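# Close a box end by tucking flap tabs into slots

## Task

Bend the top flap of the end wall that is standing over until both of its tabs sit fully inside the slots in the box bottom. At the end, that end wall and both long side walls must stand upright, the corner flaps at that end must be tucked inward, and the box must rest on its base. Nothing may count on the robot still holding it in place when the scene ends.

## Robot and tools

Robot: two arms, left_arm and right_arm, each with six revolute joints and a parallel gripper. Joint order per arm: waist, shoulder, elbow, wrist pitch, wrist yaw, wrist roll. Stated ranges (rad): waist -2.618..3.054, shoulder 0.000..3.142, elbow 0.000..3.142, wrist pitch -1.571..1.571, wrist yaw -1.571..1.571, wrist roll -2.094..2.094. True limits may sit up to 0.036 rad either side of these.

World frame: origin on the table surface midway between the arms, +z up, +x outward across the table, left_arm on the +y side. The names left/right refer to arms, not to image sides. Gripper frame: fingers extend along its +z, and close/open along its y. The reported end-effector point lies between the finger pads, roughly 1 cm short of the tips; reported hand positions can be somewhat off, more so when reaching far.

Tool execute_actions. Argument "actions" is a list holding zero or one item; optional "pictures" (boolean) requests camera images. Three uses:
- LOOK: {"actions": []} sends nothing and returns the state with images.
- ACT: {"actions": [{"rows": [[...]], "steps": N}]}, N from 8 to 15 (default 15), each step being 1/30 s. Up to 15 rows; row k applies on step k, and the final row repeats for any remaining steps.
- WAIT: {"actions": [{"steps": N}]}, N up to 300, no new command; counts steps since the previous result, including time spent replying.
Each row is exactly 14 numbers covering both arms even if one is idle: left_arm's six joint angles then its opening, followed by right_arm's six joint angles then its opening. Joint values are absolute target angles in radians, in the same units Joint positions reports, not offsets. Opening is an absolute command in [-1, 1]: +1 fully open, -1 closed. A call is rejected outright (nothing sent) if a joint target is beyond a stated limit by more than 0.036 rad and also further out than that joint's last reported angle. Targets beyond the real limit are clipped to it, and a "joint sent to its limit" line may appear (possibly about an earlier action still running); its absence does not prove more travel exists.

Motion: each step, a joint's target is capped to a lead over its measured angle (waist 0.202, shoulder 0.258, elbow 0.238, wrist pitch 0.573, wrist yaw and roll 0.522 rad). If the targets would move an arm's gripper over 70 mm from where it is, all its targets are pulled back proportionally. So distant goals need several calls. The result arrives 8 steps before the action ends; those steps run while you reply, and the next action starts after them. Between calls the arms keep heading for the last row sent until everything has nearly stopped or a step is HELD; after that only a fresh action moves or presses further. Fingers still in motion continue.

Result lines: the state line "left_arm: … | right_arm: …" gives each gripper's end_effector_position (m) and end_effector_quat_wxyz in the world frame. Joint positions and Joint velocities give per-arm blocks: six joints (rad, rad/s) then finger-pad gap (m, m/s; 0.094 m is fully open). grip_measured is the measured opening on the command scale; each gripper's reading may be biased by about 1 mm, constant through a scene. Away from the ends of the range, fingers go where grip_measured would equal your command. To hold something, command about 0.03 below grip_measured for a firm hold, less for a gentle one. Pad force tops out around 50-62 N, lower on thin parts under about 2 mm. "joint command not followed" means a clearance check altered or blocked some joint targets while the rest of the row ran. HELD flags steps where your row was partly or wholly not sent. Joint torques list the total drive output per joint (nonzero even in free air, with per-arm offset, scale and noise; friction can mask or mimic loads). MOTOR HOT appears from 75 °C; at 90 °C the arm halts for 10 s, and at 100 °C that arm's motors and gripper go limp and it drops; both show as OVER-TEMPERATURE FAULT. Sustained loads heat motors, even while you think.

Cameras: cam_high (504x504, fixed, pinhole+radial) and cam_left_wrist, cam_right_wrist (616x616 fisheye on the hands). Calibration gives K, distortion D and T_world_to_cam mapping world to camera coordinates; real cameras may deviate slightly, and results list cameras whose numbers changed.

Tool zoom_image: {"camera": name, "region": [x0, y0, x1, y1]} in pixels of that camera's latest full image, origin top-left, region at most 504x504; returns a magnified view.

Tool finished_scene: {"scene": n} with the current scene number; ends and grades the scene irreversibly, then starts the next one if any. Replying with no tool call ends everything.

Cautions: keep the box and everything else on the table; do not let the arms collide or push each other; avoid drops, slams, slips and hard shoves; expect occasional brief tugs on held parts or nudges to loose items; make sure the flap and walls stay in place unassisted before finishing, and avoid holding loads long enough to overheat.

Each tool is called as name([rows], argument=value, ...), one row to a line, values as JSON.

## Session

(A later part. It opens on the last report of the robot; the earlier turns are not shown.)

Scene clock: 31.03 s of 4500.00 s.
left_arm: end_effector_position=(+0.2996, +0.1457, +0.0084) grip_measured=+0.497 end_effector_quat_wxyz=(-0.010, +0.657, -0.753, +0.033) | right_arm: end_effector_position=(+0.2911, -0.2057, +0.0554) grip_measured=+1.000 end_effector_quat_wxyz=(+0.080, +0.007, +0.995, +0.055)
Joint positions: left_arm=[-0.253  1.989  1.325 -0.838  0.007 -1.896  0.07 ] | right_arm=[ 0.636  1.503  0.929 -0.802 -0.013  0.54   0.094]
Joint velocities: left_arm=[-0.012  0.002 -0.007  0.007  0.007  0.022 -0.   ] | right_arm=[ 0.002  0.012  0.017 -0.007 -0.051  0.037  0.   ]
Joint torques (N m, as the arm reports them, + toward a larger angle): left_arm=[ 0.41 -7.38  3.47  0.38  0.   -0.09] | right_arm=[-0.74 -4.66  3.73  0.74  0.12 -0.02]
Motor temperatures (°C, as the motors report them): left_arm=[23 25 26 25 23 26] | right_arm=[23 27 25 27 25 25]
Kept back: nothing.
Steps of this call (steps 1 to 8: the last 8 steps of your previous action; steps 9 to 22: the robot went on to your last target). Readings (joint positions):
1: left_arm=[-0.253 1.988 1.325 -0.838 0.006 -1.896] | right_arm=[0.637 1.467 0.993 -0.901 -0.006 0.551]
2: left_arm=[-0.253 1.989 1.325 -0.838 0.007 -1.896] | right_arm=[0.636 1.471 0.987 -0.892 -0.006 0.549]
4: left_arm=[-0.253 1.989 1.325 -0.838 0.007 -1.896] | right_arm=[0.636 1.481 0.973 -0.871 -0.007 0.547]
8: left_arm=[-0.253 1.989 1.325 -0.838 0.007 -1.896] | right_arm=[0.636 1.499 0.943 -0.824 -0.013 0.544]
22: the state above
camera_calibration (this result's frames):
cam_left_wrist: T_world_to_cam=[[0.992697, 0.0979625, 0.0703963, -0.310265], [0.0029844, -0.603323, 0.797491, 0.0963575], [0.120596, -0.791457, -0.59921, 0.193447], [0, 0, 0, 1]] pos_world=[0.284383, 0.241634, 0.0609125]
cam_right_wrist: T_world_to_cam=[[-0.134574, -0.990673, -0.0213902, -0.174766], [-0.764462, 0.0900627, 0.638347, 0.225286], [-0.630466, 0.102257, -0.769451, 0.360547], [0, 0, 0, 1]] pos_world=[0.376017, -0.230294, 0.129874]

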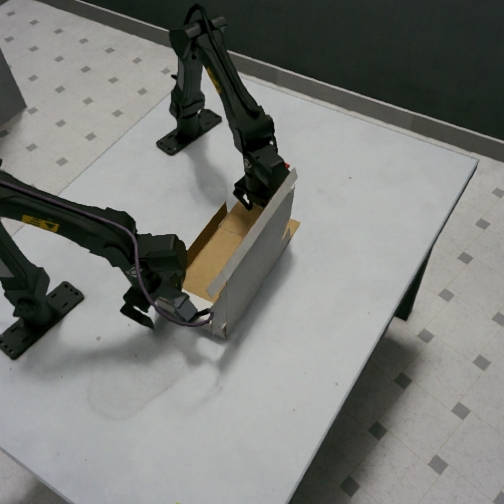

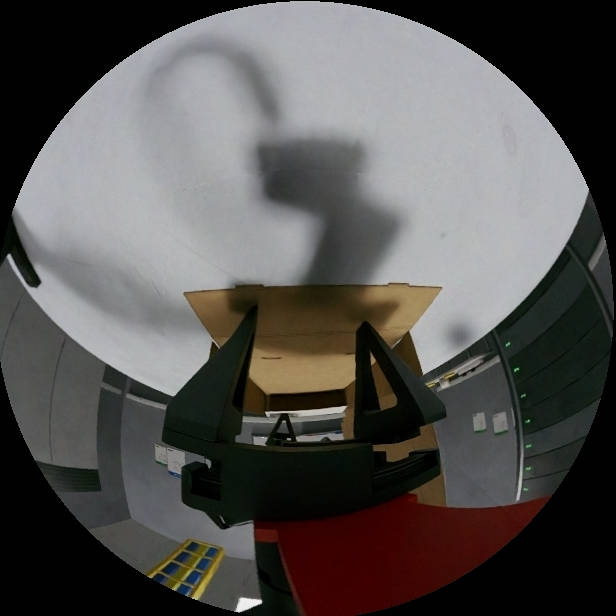

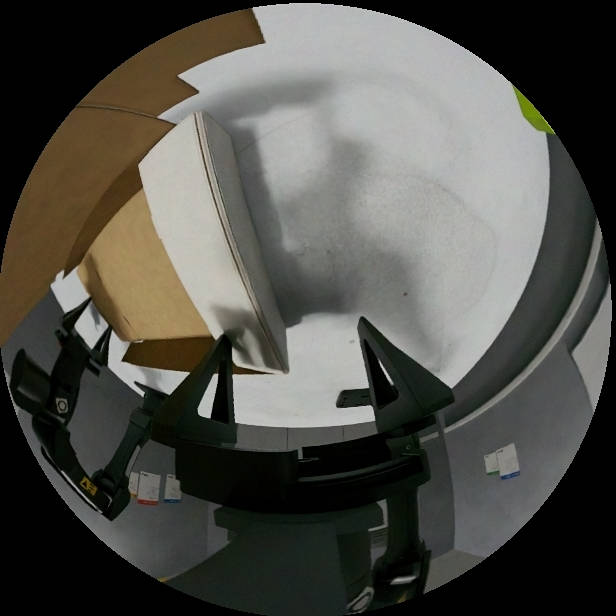

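execute_actions([
  {"rows": [[-0.25,2.0,1.31,-0.83,0,-1.9,0.5,0.628,1.523,0.895,-0.785,0,0.535,1],[-0.25,2.0,1.31,-0.83,0,-1.9,0.5,0.628,1.527,0.89,-0.78,0,0.535,1],[-0.25,2.0,1.31,-0.83,0,-1.9,0.5,0.628,1.53,0.885,-0.77,0,0.535,1],[-0.25,2.0,1.31,-0.83,0,-1.9,0.5,0.628,1.534,0.88,-0.76,0,0.535,1],[-0.25,2.0,1.31,-0.83,0,-1.9,0.5,0.628,1.538,0.872,-0.75,0,0.535,1],[-0.25,2.0,1.31,-0.83,0,-1.9,0.5,0.628,1.542,0.865,-0.74,0,0.535,1],[-0.25,2.0,1.31,-0.83,0,-1.9,0.5,0.628,1.546,0.858,-0.73,0,0.535,1],[-0.25,2.0,1.31,-0.83,0,-1.9,0.5,0.628,1.55,0.85,-0.72,0,0.535,1],[-0.25,2.0,1.31,-0.83,0,-1.9,0.5,0.628,1.553,0.843,-0.71,0,0.535,1],[-0.25,2.0,1.31,-0.83,0,-1.9,0.5,0.628,1.556,0.836,-0.7,0,0.535,1],[-0.25,2.0,1.31,-0.83,0,-1.9,0.5,0.628,1.56,0.83,-0.695,0,0.535,1]], "steps": 15},
])

execute_actions([
  {"steps": 18},
], pictures=true)

Scene clock: 31.87 s of 4500.00 s.
left_arm: end_effector_position=(+0.2996, +0.1457, +0.0084) grip_measured=+0.497 end_effector_quat_wxyz=(-0.010, +0.657, -0.753, +0.033) | right_arm: end_effector_position=(+0.2912, -0.2061, +0.0474) grip_measured=+1.000 end_effector_quat_wxyz=(+0.081, +0.006, +0.995, +0.054)
Joint positions: left_arm=[-0.253  1.989  1.325 -0.838  0.007 -1.896  0.07 ] | right_arm=[ 0.636  1.513  0.903 -0.766 -0.01   0.539  0.094]
Joint velocities: left_arm=[-0.012  0.002  0.002  0.007 -0.037  0.007 -0.   ] | right_arm=[ 0.012  0.129 -0.188  0.3    0.037 -0.022  0.   ]
Joint torques (N m, as the arm reports them, + toward a larger angle): left_arm=[ 0.37 -7.33  3.64  0.38 -0.01 -0.08] | right_arm=[-0.75 -3.91  3.2   0.56  0.11 -0.03]
Motor temperatures (°C, as the motors report them): left_arm=[23 25 26 25 23 26] | right_arm=[23 27 25 27 25 25]
Steps of this call (steps 1 to 15: the robot went on to your last target; steps 16 to 18: nothing new was sent; steps 19 to 25: the first 7 steps of this action). Readings (joint positions):
19: left_arm=[-0.253 1.989 1.325 -0.838 0.007 -1.896] | right_arm=[0.636 1.503 0.929 -0.802 -0.013 0.540]
20: left_arm=[-0.253 1.989 1.325 -0.838 0.007 -1.896] | right_arm=[0.636 1.503 0.929 -0.802 -0.013 0.540]
22: left_arm=[-0.253 1.989 1.325 -0.838 0.007 -1.896] | right_arm=[0.636 1.503 0.922 -0.792 -0.013 0.539]
25: the state above

Scene clock: 32.47 s of 4500.00 s.
left_arm: end_effector_position=(+0.2996, +0.1457, +0.0084) grip_measured=+0.497 end_effector_quat_wxyz=(-0.010, +0.657, -0.753, +0.033) | right_arm: end_effector_position=(+0.2918, -0.2044, +0.0324) grip_measured=+1.000 end_effector_quat_wxyz=(+0.082, +0.006, +0.995, +0.058)
Joint positions: left_arm=[-0.253  1.989  1.325 -0.838  0.007 -1.896  0.07 ] | right_arm=[ 0.636  1.538  0.861 -0.693 -0.017  0.539  0.094]
Joint velocities: left_arm=[-0.007 -0.022 -0.002 -0.051  0.037 -0.007 -0.   ] | right_arm=[-0.022  0.007  0.007  0.022 -0.022 -0.066  0.   ]
Joint torques (N m, as the arm reports them, + toward a larger angle): left_arm=[ 0.37 -7.33  3.58  0.38  0.   -0.01] | right_arm=[-0.72 -4.35  3.34  0.63  0.16 -0.03]
Motor temperatures (°C, as the motors report them): left_arm=[23 25 26 25 23 26] | right_arm=[23 27 25 27 25 25]
Kept back: nothing.
Steps of this call (steps 1 to 8: the last 8 steps of your previous action; steps 9 to 18: the robot went on to your last target). Readings (joint positions):
1: left_arm=[-0.253 1.989 1.325 -0.838 0.007 -1.896] | right_arm=[0.636 1.517 0.897 -0.756 -0.010 0.539]
2: left_arm=[-0.253 1.989 1.325 -0.838 0.007 -1.896] | right_arm=[0.636 1.521 0.890 -0.745 -0.010 0.539]
4: left_arm=[-0.253 1.989 1.325 -0.838 0.007 -1.896] | right_arm=[0.636 1.528 0.877 -0.723 -0.011 0.539]
8: left_arm=[-0.253 1.989 1.325 -0.838 0.007 -1.896] | right_arm=[0.636 1.538 0.864 -0.699 -0.014 0.539]
18: the state above
camera_calibration (this result's frames):
cam_left_wrist: T_world_to_cam=[[0.992697, 0.0979625, 0.0703963, -0.310265], [0.0029844, -0.603323, 0.797491, 0.0963575], [0.120596, -0.791457, -0.59921, 0.193447], [0, 0, 0, 1]] pos_world=[0.284383, 0.241634, 0.0609125]
cam_right_wrist: T_world_to_cam=[[-0.132608, -0.990755, -0.0286179, -0.174302], [-0.767505, 0.0843719, 0.635467, 0.240236], [-0.627178, 0.106233, -0.771598, 0.343141], [0, 0, 0, 1]] pos_world=[0.376478, -0.229412, 0.107117]

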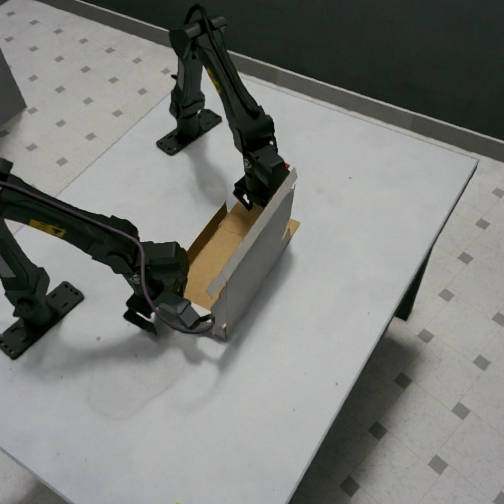

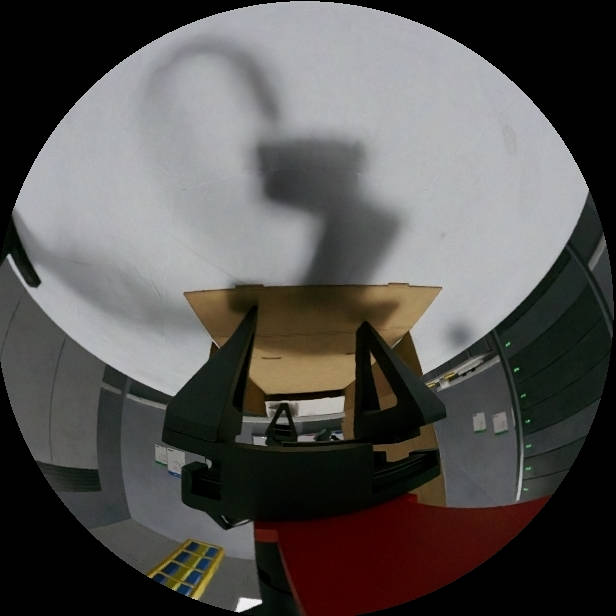

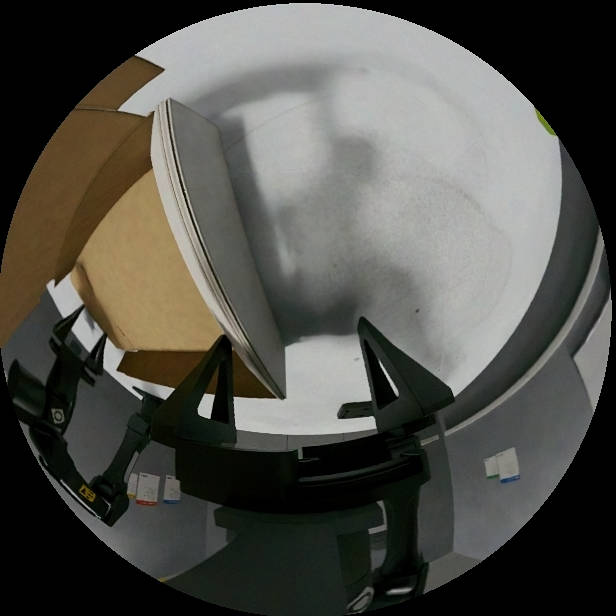

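execute_actions([
  {"rows": [[-0.25,2.0,1.31,-0.83,0,-1.9,0.5,0.64,1.56,0.83,-0.695,0,0.54,0.9],[-0.25,2.0,1.31,-0.83,0,-1.9,0.5,0.645,1.56,0.83,-0.695,0,0.545,0.8],[-0.25,2.0,1.31,-0.83,0,-1.9,0.5,0.65,1.56,0.83,-0.695,0,0.55,0.7],[-0.25,2.0,1.31,-0.83,0,-1.9,0.5,0.655,1.56,0.83,-0.695,0,0.555,0.6],[-0.25,2.0,1.31,-0.83,0,-1.9,0.5,0.66,1.56,0.83,-0.695,0,0.56,0.5],[-0.25,2.0,1.31,-0.83,0,-1.9,0.5,0.665,1.56,0.83,-0.695,0,0.565,0.4],[-0.25,2.0,1.31,-0.83,0,-1.9,0.5,0.67,1.56,0.83,-0.695,0,0.57,0.3],[-0.25,2.0,1.31,-0.83,0,-1.9,0.5,0.675,1.56,0.83,-0.695,0,0.575,0.2],[-0.25,2.0,1.31,-0.83,0,-1.9,0.5,0.68,1.56,0.83,-0.695,0,0.58,0.1],[-0.25,2.0,1.31,-0.83,0,-1.9,0.5,0.685,1.56,0.83,-0.695,0,0.585,0.0],[-0.25,2.0,1.31,-0.83,0,-1.9,0.5,0.69,1.56,0.83,-0.695,0,0.59,-0.1],[-0.25,2.0,1.31,-0.83,0,-1.9,0.5,0.693,1.56,0.83,-0.695,0,0.59,-0.2],[-0.25,2.0,1.31,-0.83,0,-1.9,0.5,0.696,1.56,0.83,-0.695,0,0.59,-0.28],[-0.25,2.0,1.31,-0.83,0,-1.9,0.5,0.7,1.56,0.83,-0.695,0,0.59,-0.33],[-0.25,2.0,1.31,-0.83,0,-1.9,0.5,0.7,1.56,0.83,-0.695,0,0.59,-0.36]], "steps": 15},
])

execute_actions([
  {"steps": 20},
], pictures=true)

Scene clock: 33.83 s of 4500.00 s.
left_arm: end_effector_position=(+0.2999, +0.1431, +0.0086) grip_measured=+0.497 end_effector_quat_wxyz=(-0.006, +0.658, -0.752, +0.038) | right_arm: end_effector_position=(+0.2919, -0.1940, +0.0337) grip_measured=+0.352 end_effector_quat_wxyz=(+0.087, +0.001, +0.994, +0.072)
Joint positions: left_arm=[-0.253  1.989  1.325 -0.832  0.019 -1.898  0.07 ] | right_arm=[ 0.658  1.538  0.861 -0.67  -0.031  0.552  0.064]
Joint velocities: left_arm=[ 0.002 -0.017 -0.007  0.095 -0.007 -0.022 -0.001] | right_arm=[ 0.149 -0.012  0.007  0.007 -0.007  0.168 -0.101]
Joint torques (N m, as the arm reports them, + toward a larger angle): left_arm=[ 0.17 -7.36  3.38  0.32 -0.17 -0.01] | right_arm=[ 0.35 -4.4   3.3   0.4   0.32  0.04]
Motor temperatures (°C, as the motors report them): left_arm=[23 25 26 25 23 26] | right_arm=[23 27 25 27 25 25]
Steps of this call (steps 1 to 15: the robot went on to your last target; steps 16 to 34: nothing new was sent; steps 35 to 41: the first 7 steps of this action). Readings (joint positions):
35: left_arm=[-0.253 1.989 1.325 -0.838 0.008 -1.896] | right_arm=[0.636 1.538 0.861 -0.691 -0.020 0.539]
36: left_arm=[-0.253 1.989 1.325 -0.837 0.010 -1.897] | right_arm=[0.637 1.538 0.861 -0.687 -0.023 0.540]
38: left_arm=[-0.253 1.989 1.325 -0.834 0.015 -1.897] | right_arm=[0.643 1.538 0.861 -0.680 -0.028 0.543]
41: the state above

Scene clock: 34.50 s of 4500.00 s.
left_arm: end_effector_position=(+0.3005, +0.1424, +0.0086) grip_measured=+0.497 end_effector_quat_wxyz=(-0.005, +0.658, -0.752, +0.040) | right_arm: end_effector_position=(+0.2897, -0.1836, +0.0346) grip_measured=-0.356 end_effector_quat_wxyz=(+0.092, -0.001, +0.993, +0.077)
Joint positions: left_arm=[-0.253  1.989  1.325 -0.829  0.021 -1.899  0.07 ] | right_arm=[ 0.693  1.538  0.861 -0.654 -0.028  0.583  0.03 ]
Joint velocities: left_arm=[ 0.002 -0.002  0.002  0.007 -0.037  0.037  0.001] | right_arm=[-0.007  0.017 -0.012  0.007 -0.095 -0.037 -0.001]
Joint torques (N m, as the arm reports them, + toward a larger angle): left_arm=[ 0.23 -7.24  3.55  0.34 -0.15 -0.03] | right_arm=[ 0.64 -4.42  3.4   0.38  0.26  0.11]
Motor temperatures (°C, as the motors report them): left_arm=[23 25 26 25 23 26] | right_arm=[23 27 25 27 25 25]
Kept back: nothing.
Steps of this call (steps 1 to 8: the last 8 steps of your previous action; steps 9 to 20: the robot went on to your last target). Readings (joint positions):
1: left_arm=[-0.253 1.989 1.325 -0.832 0.020 -1.898] | right_arm=[0.663 1.538 0.861 -0.668 -0.031 0.556]
2: left_arm=[-0.253 1.989 1.325 -0.831 0.020 -1.899] | right_arm=[0.668 1.538 0.861 -0.665 -0.032 0.560]
4: left_arm=[-0.253 1.989 1.325 -0.830 0.021 -1.899] | right_arm=[0.678 1.538 0.861 -0.660 -0.033 0.569]
8: left_arm=[-0.253 1.989 1.325 -0.829 0.021 -1.899] | right_arm=[0.693 1.538 0.861 -0.654 -0.030 0.580]
20: the state above
camera_calibration (this result's frames):
cam_left_wrist: T_world_to_cam=[[0.992384, 0.101131, 0.0703279, -0.31119], [0.00283162, -0.589512, 0.807755, 0.0921813], [0.123148, -0.801404, -0.585308, 0.191362], [0, 0, 0, 1]] pos_world=[0.284993, 0.239171, 0.0594309]
cam_right_wrist: T_world_to_cam=[[-0.114884, -0.991032, -0.0682446, -0.157732], [-0.782152, 0.0478894, 0.621244, 0.233529], [-0.612405, 0.124749, -0.78064, 0.340699], [0, 0, 0, 1]] pos_world=[0.37318, -0.210003, 0.110121]

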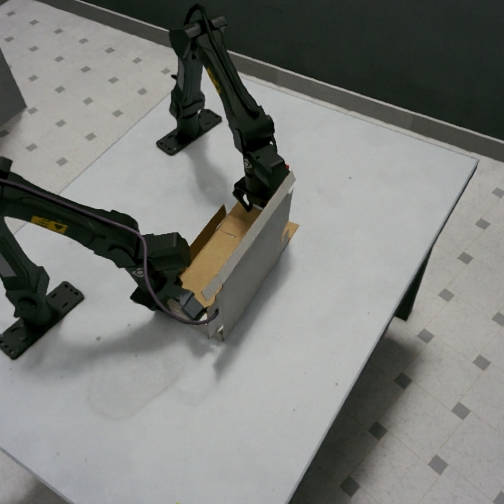

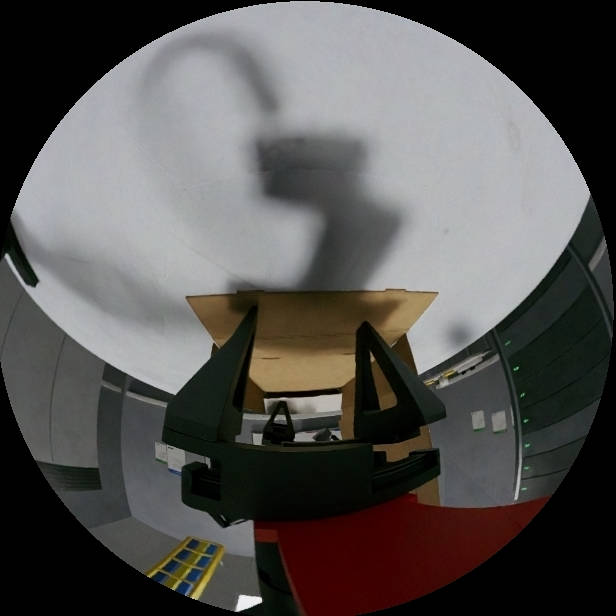

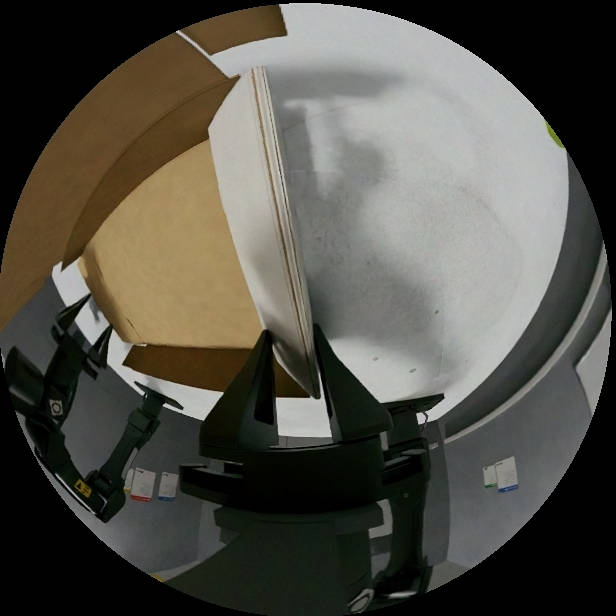

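execute_actions([
  {"rows": [[-0.25,2.01,1.3,-0.83,0,-1.9,0.5,0.69,1.56,0.83,-0.695,0,0.59,-0.4],[-0.25,2.01,1.3,-0.83,0,-1.9,0.5,0.685,1.56,0.83,-0.695,0,0.585,-0.43],[-0.25,2.02,1.29,-0.83,0,-1.9,0.5,0.68,1.56,0.83,-0.695,0,0.58,-0.46],[-0.25,2.02,1.29,-0.83,0,-1.9,0.5,0.677,1.56,0.83,-0.695,0,0.58,-0.49],[-0.25,2.02,1.29,-0.83,0,-1.9,0.5,0.674,1.56,0.83,-0.695,0,0.575,-0.52],[-0.25,2.02,1.29,-0.83,0,-1.9,0.5,0.671,1.56,0.83,-0.695,0,0.575,-0.55],[-0.25,2.02,1.29,-0.83,0,-1.9,0.5,0.668,1.56,0.83,-0.695,0,0.57,-0.58],[-0.25,2.02,1.29,-0.83,0,-1.9,0.5,0.665,1.56,0.83,-0.695,0,0.57,-0.61],[-0.25,2.02,1.29,-0.83,0,-1.9,0.5,0.662,1.56,0.83,-0.695,0,0.57,-0.64],[-0.25,2.02,1.29,-0.83,0,-1.9,0.5,0.66,1.56,0.83,-0.695,0,0.57,-0.67],[-0.25,2.02,1.29,-0.83,0,-1.9,0.5,0.66,1.56,0.83,-0.695,0,0.57,-0.7]], "steps": 15},
])

execute_actions([
  {"steps": 18},
], pictures=true)

Scene clock: 35.70 s of 4500.00 s.
left_arm: end_effector_position=(+0.3002, +0.1425, +0.0079) grip_measured=+0.497 end_effector_quat_wxyz=(-0.005, +0.658, -0.752, +0.040) | right_arm: end_effector_position=(+0.2900, -0.1878, +0.0341) grip_measured=-0.562 end_effector_quat_wxyz=(+0.092, +0.001, +0.993, +0.071)
Joint positions: left_arm=[-0.253  1.99   1.324 -0.827  0.021 -1.899  0.07 ] | right_arm=[ 0.687  1.538  0.861 -0.663 -0.018  0.581  0.021]
Joint velocities: left_arm=[-0.012  0.002  0.002 -0.066 -0.037 -0.051  0.   ] | right_arm=[-0.081  0.012  0.007  0.022  0.007 -0.081 -0.027]
Joint torques (N m, as the arm reports them, + toward a larger angle): left_arm=[ 0.11 -6.23  2.37  0.32 -0.11 -0.02] | right_arm=[-1.33 -4.42  3.38  0.46  0.18 -0.02]
Motor temperatures (°C, as the motors report them): left_arm=[23 25 26 25 23 26] | right_arm=[23 27 25 27 25 25]
Steps of this call (steps 1 to 15: the robot went on to your last target; steps 16 to 29: nothing new was sent; steps 30 to 36: the first 7 steps of this action). Readings (joint positions):
30: left_arm=[-0.253 1.989 1.325 -0.829 0.021 -1.899] | right_arm=[0.693 1.538 0.861 -0.656 -0.026 0.583]
31: left_arm=[-0.253 1.989 1.325 -0.829 0.021 -1.899] | right_arm=[0.693 1.538 0.861 -0.657 -0.023 0.583]
33: left_arm=[-0.253 1.990 1.324 -0.827 0.021 -1.899] | right_arm=[0.692 1.538 0.861 -0.659 -0.018 0.583]
36: the state above

Scene clock: 36.30 s of 4500.00 s.
left_arm: end_effector_position=(+0.3002, +0.1425, +0.0079) grip_measured=+0.497 end_effector_quat_wxyz=(-0.005, +0.658, -0.752, +0.040) | right_arm: end_effector_position=(+0.2902, -0.1907, +0.0330) grip_measured=-0.696 end_effector_quat_wxyz=(+0.088, +0.003, +0.994, +0.069)
Joint positions: left_arm=[-0.253  1.99   1.324 -0.827  0.021 -1.899  0.07 ] | right_arm=[ 0.676  1.541  0.861 -0.668 -0.022  0.574  0.014]
Joint velocities: left_arm=[-0.012  0.007 -0.002 -0.007 -0.037 -0.022  0.   ] | right_arm=[-0.002 -0.002 -0.012  0.007  0.095  0.007 -0.   ]
Joint torques (N m, as the arm reports them, + toward a larger angle): left_arm=[ 0.17 -6.41  2.31  0.28 -0.07 -0.04] | right_arm=[-1.48 -4.69  3.37  0.45  0.22 -0.03]
Motor temperatures (°C, as the motors report them): left_arm=[23 25 26 25 23 26] | right_arm=[23 27 25 27 25 25]
Kept back: nothing.
Steps of this call (steps 1 to 8: the last 8 steps of your previous action; steps 9 to 18: the robot went on to your last target). Readings (joint positions):
1: left_arm=[-0.253 1.990 1.324 -0.827 0.021 -1.899] | right_arm=[0.684 1.538 0.861 -0.664 -0.019 0.579]
2: left_arm=[-0.253 1.990 1.324 -0.827 0.021 -1.899] | right_arm=[0.682 1.538 0.861 -0.665 -0.019 0.578]
4: left_arm=[-0.253 1.990 1.324 -0.827 0.021 -1.899] | right_arm=[0.678 1.539 0.861 -0.667 -0.021 0.577]
8: left_arm=[-0.253 1.990 1.324 -0.827 0.021 -1.899] | right_arm=[0.676 1.541 0.861 -0.668 -0.022 0.575]
18: the state above
camera_calibration (this result's frames):
cam_left_wrist: T_world_to_cam=[[0.992456, 0.101095, 0.0693613, -0.31083], [0.00365999, -0.589921, 0.807452, 0.0926726], [0.122547, -0.801107, -0.585841, 0.191259], [0, 0, 0, 1]] pos_world=[0.284708, 0.239312, 0.0587784]
cam_right_wrist: T_world_to_cam=[[-0.125611, -0.990696, -0.0523726, -0.162086], [-0.775529, 0.0651343, 0.627943, 0.236413], [-0.618689, 0.119493, -0.776495, 0.341295], [0, 0, 0, 1]] pos_world=[0.374141, -0.216759, 0.108072]

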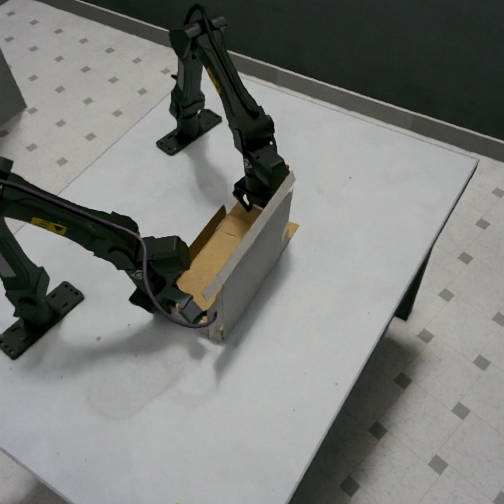

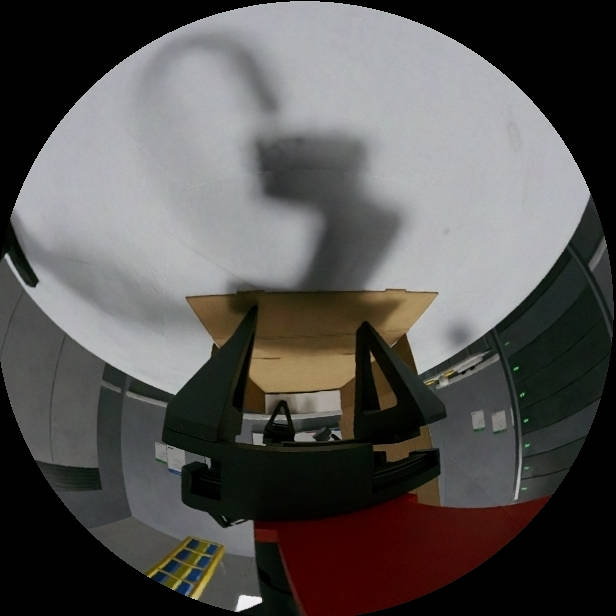

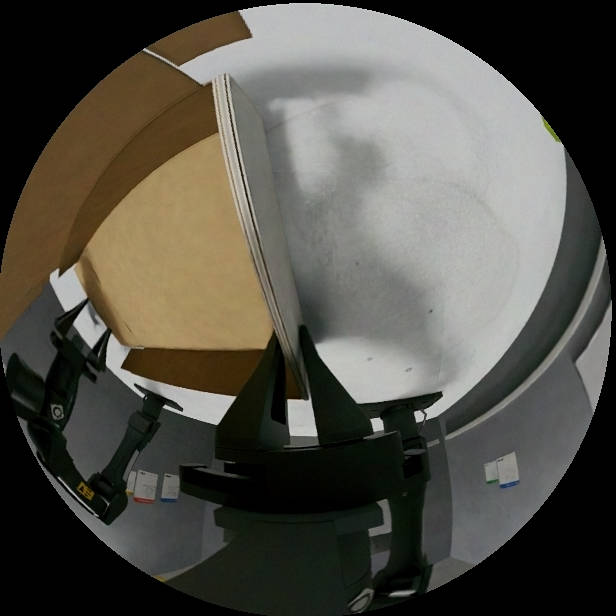

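execute_actions([
  {"rows": [[-0.25,2.02,1.29,-0.83,0,-1.9,0.5,0.66,1.56,0.83,-0.695,0,0.57,-0.72],[-0.25,2.02,1.29,-0.83,0,-1.9,0.5,0.66,1.56,0.83,-0.695,0,0.57,-0.74],[-0.25,2.02,1.29,-0.83,0,-1.9,0.5,0.66,1.56,0.83,-0.695,0,0.57,-0.76],[-0.25,2.02,1.29,-0.83,0,-1.9,0.5,0.66,1.56,0.83,-0.695,0,0.57,-0.78],[-0.25,2.02,1.29,-0.83,0,-1.9,0.5,0.66,1.56,0.83,-0.695,0,0.57,-0.80],[-0.25,2.02,1.29,-0.83,0,-1.9,0.5,0.66,1.56,0.83,-0.695,0,0.57,-0.82],[-0.25,2.02,1.29,-0.83,0,-1.9,0.5,0.66,1.56,0.83,-0.695,0,0.57,-0.84],[-0.25,2.02,1.29,-0.83,0,-1.9,0.5,0.66,1.56,0.83,-0.695,0,0.57,-0.86],[-0.25,2.02,1.29,-0.83,0,-1.9,0.5,0.66,1.56,0.83,-0.695,0,0.57,-0.88]], "steps": 12},
])

execute_actions([
  {"steps": 15},
], pictures=true)

zoom_image(camera="cam_left_wrist", region=[240, 360, 370, 450])

Scene clock: 37.13 s of 4500.00 s.
left_arm: end_effector_position=(+0.3002, +0.1425, +0.0079) grip_measured=+0.497 end_effector_quat_wxyz=(-0.005, +0.658, -0.752, +0.040) | right_arm: end_effector_position=(+0.2903, -0.1918, +0.0328) grip_measured=-0.766 end_effector_quat_wxyz=(+0.088, +0.004, +0.994, +0.068)
Joint positions: left_arm=[-0.253  1.99   1.324 -0.827  0.021 -1.899  0.07 ] | right_arm=[ 0.674  1.541  0.861 -0.67  -0.02   0.574  0.011]
Joint velocities: left_arm=[ 0.007  0.002 -0.002 -0.022 -0.022  0.007 -0.   ] | right_arm=[-0.032  0.007 -0.002  0.022  0.037  0.081 -0.019]
Joint torques (N m, as the arm reports them, + toward a larger angle): left_arm=[ 0.44 -6.06  2.08  0.26 -0.15 -0.01] | right_arm=[-1.09 -4.65  3.37  0.5   0.16 -0.01]
Motor temperatures (°C, as the motors report them): left_arm=[23 25 26 25 23 26] | right_arm=[23 27 25 27 25 25]
Steps of this call (steps 1 to 15: the robot went on to your last target; steps 16 to 21: nothing new was sent; steps 22 to 25: the first 4 steps of this action). Readings (joint positions):
22: left_arm=[-0.253 1.990 1.324 -0.827 0.021 -1.899] | right_arm=[0.676 1.541 0.861 -0.668 -0.022 0.574]
23: left_arm=[-0.253 1.990 1.324 -0.827 0.021 -1.899] | right_arm=[0.675 1.541 0.861 -0.668 -0.021 0.574]
25: the state above

Scene clock: 37.63 s of 4500.00 s.
left_arm: end_effector_position=(+0.3003, +0.1423, +0.0079) grip_measured=+0.497 end_effector_quat_wxyz=(-0.005, +0.658, -0.752, +0.040) | right_arm: end_effector_position=(+0.2894, -0.1937, +0.0324) grip_measured=-0.868 end_effector_quat_wxyz=(+0.086, -0.007, +0.994, +0.063)
Joint positions: left_arm=[-0.253  1.99   1.324 -0.827  0.022 -1.899  0.07 ] | right_arm=[ 0.672  1.541  0.861 -0.677 -0.016  0.55   0.006]
Joint velocities: left_arm=[ 0.002  0.007 -0.002 -0.051  0.037  0.066  0.   ] | right_arm=[-0.007  0.007 -0.007 -0.007 -0.022  0.037  0.   ]
Joint torques (N m, as the arm reports them, + toward a larger angle): left_arm=[ 0.2  -5.96  2.37  0.29 -0.12  0.04] | right_arm=[-1.16 -4.67  3.35  0.52  0.16  0.27]
Motor temperatures (°C, as the motors report them): left_arm=[23 25 26 25 23 26] | right_arm=[23 27 25 27 25 25]
Kept back: nothing.
Steps of this call (steps 1 to 8: the last 8 steps of your previous action; steps 9 to 15: the robot went on to your last target). Readings (joint positions):
1: left_arm=[-0.253 1.990 1.324 -0.827 0.021 -1.899] | right_arm=[0.673 1.541 0.861 -0.671 -0.019 0.573]
2: left_arm=[-0.253 1.990 1.324 -0.827 0.021 -1.899] | right_arm=[0.673 1.541 0.861 -0.672 -0.018 0.573]
4: left_arm=[-0.253 1.990 1.324 -0.827 0.021 -1.899] | right_arm=[0.672 1.541 0.861 -0.674 -0.017 0.571]
8: left_arm=[-0.253 1.990 1.324 -0.827 0.022 -1.899] | right_arm=[0.672 1.541 0.861 -0.677 -0.016 0.555]
15: the state above
camera_calibration (this result's frames):
cam_left_wrist: T_world_to_cam=[[0.992401, 0.101486, 0.0695792, -0.310959], [0.00358589, -0.589078, 0.808068, 0.0924341], [0.122995, -0.801678, -0.584965, 0.191031], [0, 0, 0, 1]] pos_world=[0.284769, 0.239155, 0.0586899]
cam_right_wrist: T_world_to_cam=[[-0.106765, -0.99356, -0.0379336, -0.171664], [-0.775676, 0.0593625, 0.628333, 0.235219], [-0.622035, 0.0965082, -0.777019, 0.337266], [0, 0, 0, 1]] pos_world=[0.373917, -0.217071, 0.107755]

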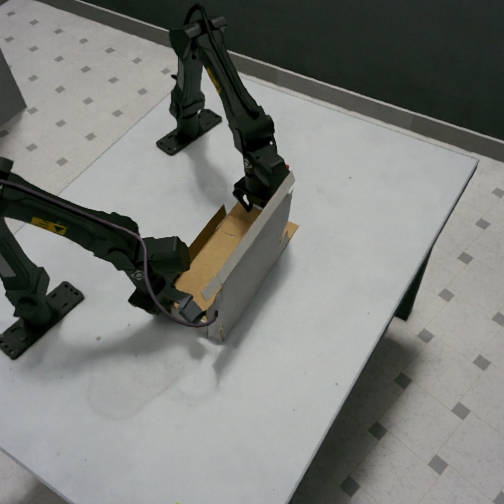

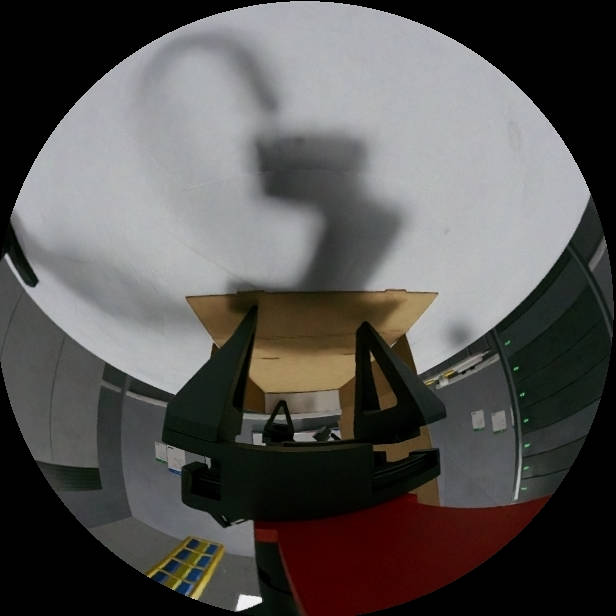

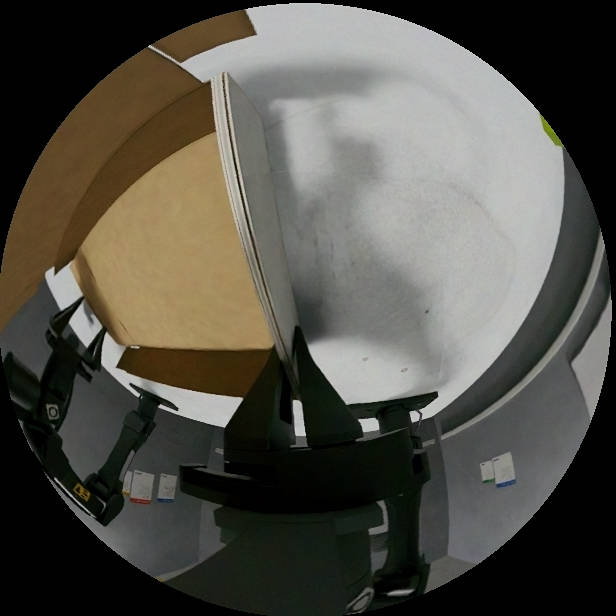

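Region (240, 360, 370, 450) of cam_left_wrist's 616x616 image, scaled by 3.877, with more detail than that image has; it fills the top 349 rows of this view, and the rest is white.

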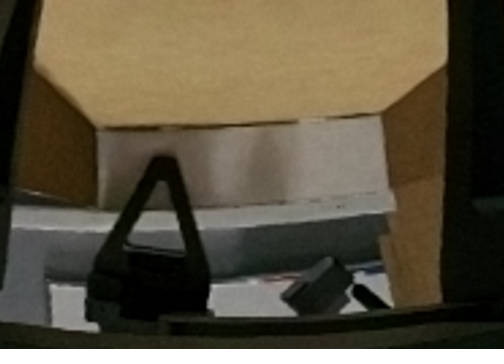

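execute_actions([
  {"rows": [[-0.25,2.02,1.29,-0.83,0,-1.9,0.5,0.665,1.565,0.826,-0.695,0,0.56,-0.89],[-0.25,2.02,1.29,-0.83,0,-1.9,0.5,0.665,1.57,0.822,-0.695,0,0.56,-0.9],[-0.25,2.02,1.29,-0.83,0,-1.9,0.5,0.665,1.575,0.818,-0.695,0,0.56,-0.9],[-0.25,2.02,1.29,-0.83,0,-1.9,0.5,0.665,1.58,0.814,-0.695,0,0.56,-0.9],[-0.25,2.02,1.29,-0.83,0,-1.9,0.5,0.665,1.585,0.81,-0.695,0,0.56,-0.9],[-0.25,2.02,1.29,-0.83,0,-1.9,0.5,0.665,1.59,0.805,-0.695,0,0.56,-0.9],[-0.25,2.02,1.29,-0.83,0,-1.9,0.5,0.665,1.595,0.8,-0.695,0,0.56,-0.9]], "steps": 12},
])

execute_actions([
  {"steps": 15},
], pictures=true)

zoom_image(camera="cam_left_wrist", region=[255, 375, 355, 435])

Scene clock: 39.40 s of 4500.00 s.
left_arm: end_effector_position=(+0.3003, +0.1423, +0.0079) grip_measured=+0.497 end_effector_quat_wxyz=(-0.005, +0.658, -0.752, +0.040) | right_arm: end_effector_position=(+0.2890, -0.1940, +0.0316) grip_measured=-0.884 end_effector_quat_wxyz=(+0.085, -0.012, +0.994, +0.061)
Joint positions: left_arm=[-0.253  1.99   1.324 -0.827  0.022 -1.899  0.07 ] | right_arm=[ 0.672  1.544  0.861 -0.678 -0.015  0.539  0.005]
Joint velocities: left_arm=[-0.012 -0.002  0.002  0.081  0.022 -0.007  0.001] | right_arm=[-0.012 -0.002  0.007 -0.022 -0.022 -0.066 -0.001]
Joint torques (N m, as the arm reports them, + toward a larger angle): left_arm=[ 0.04 -6.06  2.41  0.33 -0.12 -0.01] | right_arm=[-0.67 -3.2   2.28  0.55  0.13  0.37]
Motor temperatures (°C, as the motors report them): left_arm=[23 25 26 25 23 26] | right_arm=[23 27 25 27 25 25]
Steps of this call (steps 1 to 15: the robot went on to your last target; steps 16 to 49: nothing new was sent; steps 50 to 53: the first 4 steps of this action). Readings (joint positions):
50: left_arm=[-0.253 1.990 1.324 -0.827 0.022 -1.899] | right_arm=[0.672 1.542 0.861 -0.678 -0.016 0.547]
51: left_arm=[-0.253 1.990 1.324 -0.827 0.022 -1.899] | right_arm=[0.672 1.542 0.861 -0.678 -0.015 0.544]
53: the state above

Scene clock: 39.90 s of 4500.00 s.
left_arm: end_effector_position=(+0.3003, +0.1423, +0.0079) grip_measured=+0.497 end_effector_quat_wxyz=(-0.005, +0.658, -0.752, +0.040) | right_arm: end_effector_position=(+0.2888, -0.1943, +0.0312) grip_measured=-0.885 end_effector_quat_wxyz=(+0.085, -0.014, +0.994, +0.060)
Joint positions: left_arm=[-0.253  1.99   1.324 -0.827  0.022 -1.899  0.07 ] | right_arm=[ 0.672  1.545  0.861 -0.679 -0.015  0.535  0.005]
Joint velocities: left_arm=[-0.002 -0.017 -0.007  0.037 -0.051 -0.007 -0.001] | right_arm=[-0.002  0.007  0.002 -0.007  0.007 -0.066  0.   ]
Joint torques (N m, as the arm reports them, + toward a larger angle): left_arm=[ 0.28 -6.29  2.14  0.28 -0.09  0.  ] | right_arm=[-0.68 -1.95  1.31  0.54  0.15  0.32]
Motor temperatures (°C, as the motors report them): left_arm=[23 25 26 25 23 26] | right_arm=[23 27 25 27 25 25]
Kept back: nothing.
Steps of this call (steps 1 to 8: the last 8 steps of your previous action; steps 9 to 15: the robot went on to your last target). Readings (joint positions):
1: left_arm=[-0.253 1.990 1.324 -0.827 0.022 -1.899] | right_arm=[0.672 1.544 0.861 -0.679 -0.015 0.537]
2: left_arm=[-0.253 1.990 1.324 -0.827 0.022 -1.899] | right_arm=[0.672 1.545 0.861 -0.679 -0.015 0.537]
4: left_arm=[-0.253 1.990 1.324 -0.827 0.022 -1.899] | right_arm=[0.672 1.545 0.861 -0.679 -0.015 0.536]
8: left_arm=[-0.253 1.990 1.324 -0.827 0.022 -1.899] | right_arm=[0.672 1.545 0.861 -0.679 -0.015 0.535]
15: the state above
All arms were judged still, so your last target was given up. Only a new action makes them travel on or press farther. Fingers that are still opening or closing keep moving.
camera_calibration (this result's frames):
cam_left_wrist: T_world_to_cam=[[0.992401, 0.101486, 0.0695792, -0.310959], [0.00358589, -0.589078, 0.808068, 0.0924341], [0.122995, -0.801678, -0.584965, 0.191031], [0, 0, 0, 1]] pos_world=[0.284769, 0.239155, 0.0586899]
cam_right_wrist: T_world_to_cam=[[-0.0922594, -0.995254, -0.0309305, -0.177121], [-0.774817, 0.0522451, 0.630023, 0.233895], [-0.625417, 0.082091, -0.77596, 0.334132], [0, 0, 0, 1]] pos_world=[0.373856, -0.21593, 0.106435]

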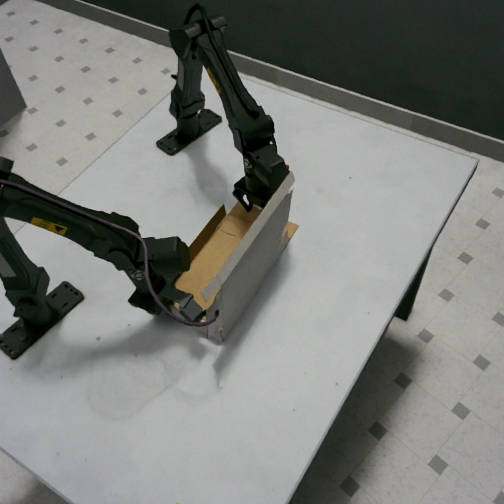

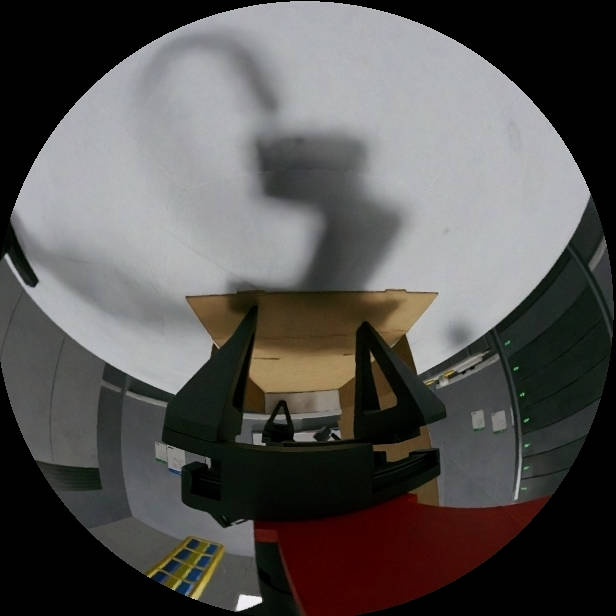

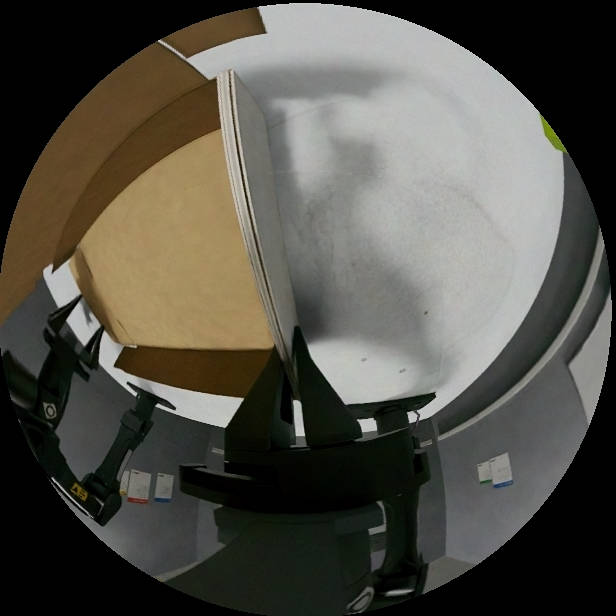

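Region (255, 375, 355, 435) of cam_left_wrist's 616x616 image, scaled by 5.040, with more detail than that image has; it fills the top 302 rows of this view, and the rest is white.

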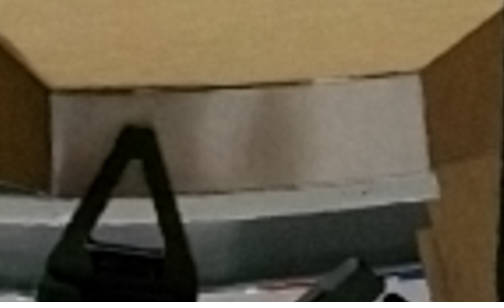

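execute_actions([
  {"rows": [[-0.25,2.02,1.29,-0.83,0,-1.9,0.5,0.665,1.595,0.8,-0.695,0,0.54,-0.88],[-0.25,2.02,1.29,-0.83,0,-1.9,0.5,0.665,1.595,0.8,-0.695,0,0.54,-0.875],[-0.25,2.02,1.29,-0.83,0,-1.9,0.5,0.665,1.595,0.8,-0.695,0,0.54,-0.87],[-0.25,2.02,1.29,-0.83,0,-1.9,0.5,0.665,1.595,0.8,-0.695,0,0.54,-0.865],[-0.25,2.02,1.29,-0.83,0,-1.9,0.5,0.665,1.595,0.8,-0.695,0,0.54,-0.86]], "steps": 12},
])

execute_actions([
  {"steps": 15},
], pictures=true)

zoom_image(camera="cam_left_wrist", region=[255, 375, 355, 435])

Scene clock: 40.77 s of 4500.00 s.
left_arm: end_effector_position=(+0.3003, +0.1423, +0.0079) grip_measured=+0.497 end_effector_quat_wxyz=(-0.005, +0.658, -0.752, +0.040) | right_arm: end_effector_position=(+0.2888, -0.1942, +0.0312) grip_measured=-0.865 end_effector_quat_wxyz=(+0.085, -0.016, +0.994, +0.061)
Joint positions: left_arm=[-0.253  1.99   1.324 -0.827  0.022 -1.899  0.07 ] | right_arm=[ 0.672  1.545  0.861 -0.679 -0.015  0.531  0.006]
Joint velocities: left_arm=[ 0.002  0.002 -0.002  0.007 -0.095  0.037  0.   ] | right_arm=[-0.027 -0.012 -0.017  0.022 -0.022  0.007  0.003]
Joint torques (N m, as the arm reports them, + toward a larger angle): left_arm=[ 0.4  -6.21  2.32  0.31 -0.18 -0.01] | right_arm=[-0.6  -1.95  1.28  0.52  0.16  0.14]
Motor temperatures (°C, as the motors report them): left_arm=[23 25 26 25 23 26] | right_arm=[23 27 25 27 25 25]
Steps of this call (steps 1 to 22: nothing new was sent; steps 23 to 26: the first 4 steps of this action). Readings (joint positions):
23: left_arm=[-0.253 1.990 1.324 -0.827 0.022 -1.899] | right_arm=[0.672 1.545 0.861 -0.679 -0.015 0.532]
24: left_arm=[-0.253 1.990 1.324 -0.827 0.022 -1.899] | right_arm=[0.672 1.545 0.861 -0.679 -0.015 0.531]
26: the state above

Scene clock: 41.27 s of 4500.00 s.
left_arm: end_effector_position=(+0.3003, +0.1423, +0.0079) grip_measured=+0.497 end_effector_quat_wxyz=(-0.005, +0.658, -0.752, +0.040) | right_arm: end_effector_position=(+0.2889, -0.1941, +0.0312) grip_measured=-0.860 end_effector_quat_wxyz=(+0.085, -0.016, +0.994, +0.061)
Joint positions: left_arm=[-0.253  1.99   1.324 -0.827  0.022 -1.899  0.07 ] | right_arm=[ 0.672  1.545  0.861 -0.678 -0.015  0.531  0.007]
Joint velocities: left_arm=[-0.002  0.007 -0.012 -0.007 -0.037  0.022  0.001] | right_arm=[-0.002 -0.007  0.012 -0.037 -0.051 -0.051  0.   ]
Joint torques (N m, as the arm reports them, + toward a larger angle): left_arm=[ 0.38 -6.07  2.54  0.33 -0.11 -0.01] | right_arm=[-0.68 -1.94  1.3   0.52  0.15  0.13]
Motor temperatures (°C, as the motors report them): left_arm=[23 25 26 25 23 26] | right_arm=[23 27 25 27 25 25]
Kept back: nothing.
Steps of this call (steps 1 to 8: the last 8 steps of your previous action; steps 9 to 15: the robot went on to your last target). Readings (joint positions):
1: left_arm=[-0.253 1.990 1.324 -0.827 0.022 -1.899] | right_arm=[0.672 1.545 0.861 -0.679 -0.015 0.531]
2: left_arm=[-0.253 1.990 1.324 -0.827 0.022 -1.899] | right_arm=[0.672 1.545 0.861 -0.679 -0.015 0.531]
4: left_arm=[-0.253 1.990 1.324 -0.827 0.022 -1.899] | right_arm=[0.672 1.545 0.861 -0.678 -0.015 0.531]
8: left_arm=[-0.253 1.990 1.324 -0.827 0.022 -1.899] | right_arm=[0.672 1.545 0.861 -0.678 -0.015 0.531]
15: the state above
All arms were judged still, so your last target was given up. Only a new action makes them travel on or press farther. Fingers that are still opening or closing keep moving.
camera_calibration (this result's frames):
cam_left_wrist: T_world_to_cam=[[0.992401, 0.101486, 0.0695792, -0.310959], [0.00358589, -0.589078, 0.808068, 0.0924341], [0.122995, -0.801678, -0.584965, 0.191031], [0, 0, 0, 1]] pos_world=[0.284769, 0.239155, 0.0586899]
cam_right_wrist: T_world_to_cam=[[-0.0880646, -0.995631, -0.031039, -0.178235], [-0.775635, 0.0489879, 0.629278, 0.233583], [-0.625008, 0.079492, -0.776561, 0.333621], [0, 0, 0, 1]] pos_world=[0.373995, -0.215419, 0.106557]

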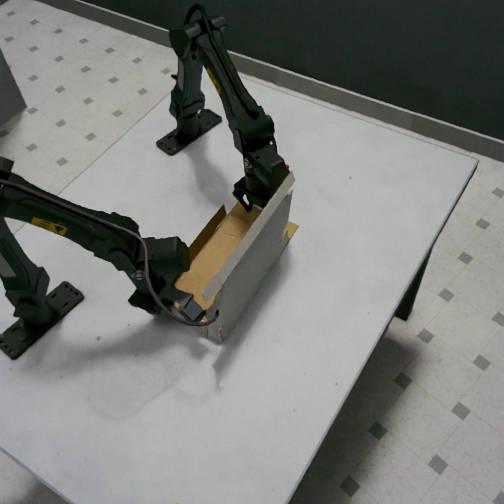

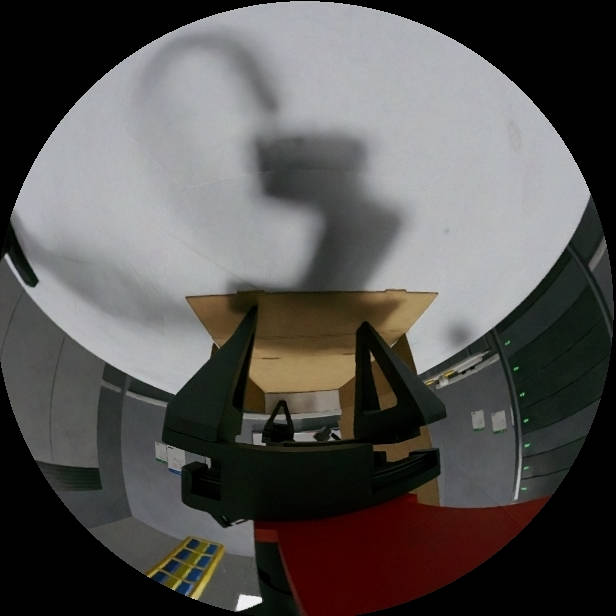

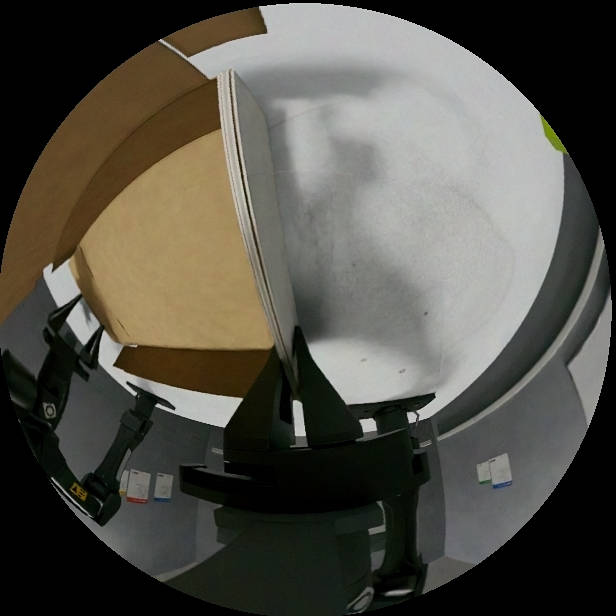

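Region (255, 375, 355, 435) of cam_left_wrist's 616x616 image, scaled by 5.040, with more detail than that image has; it fills the top 302 rows of this view, and the rest is white.

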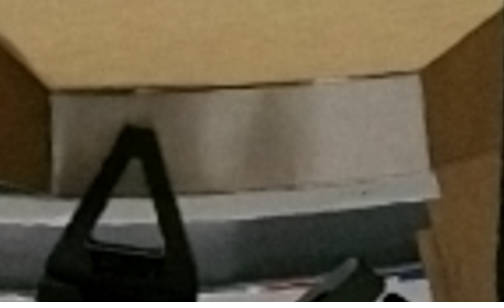

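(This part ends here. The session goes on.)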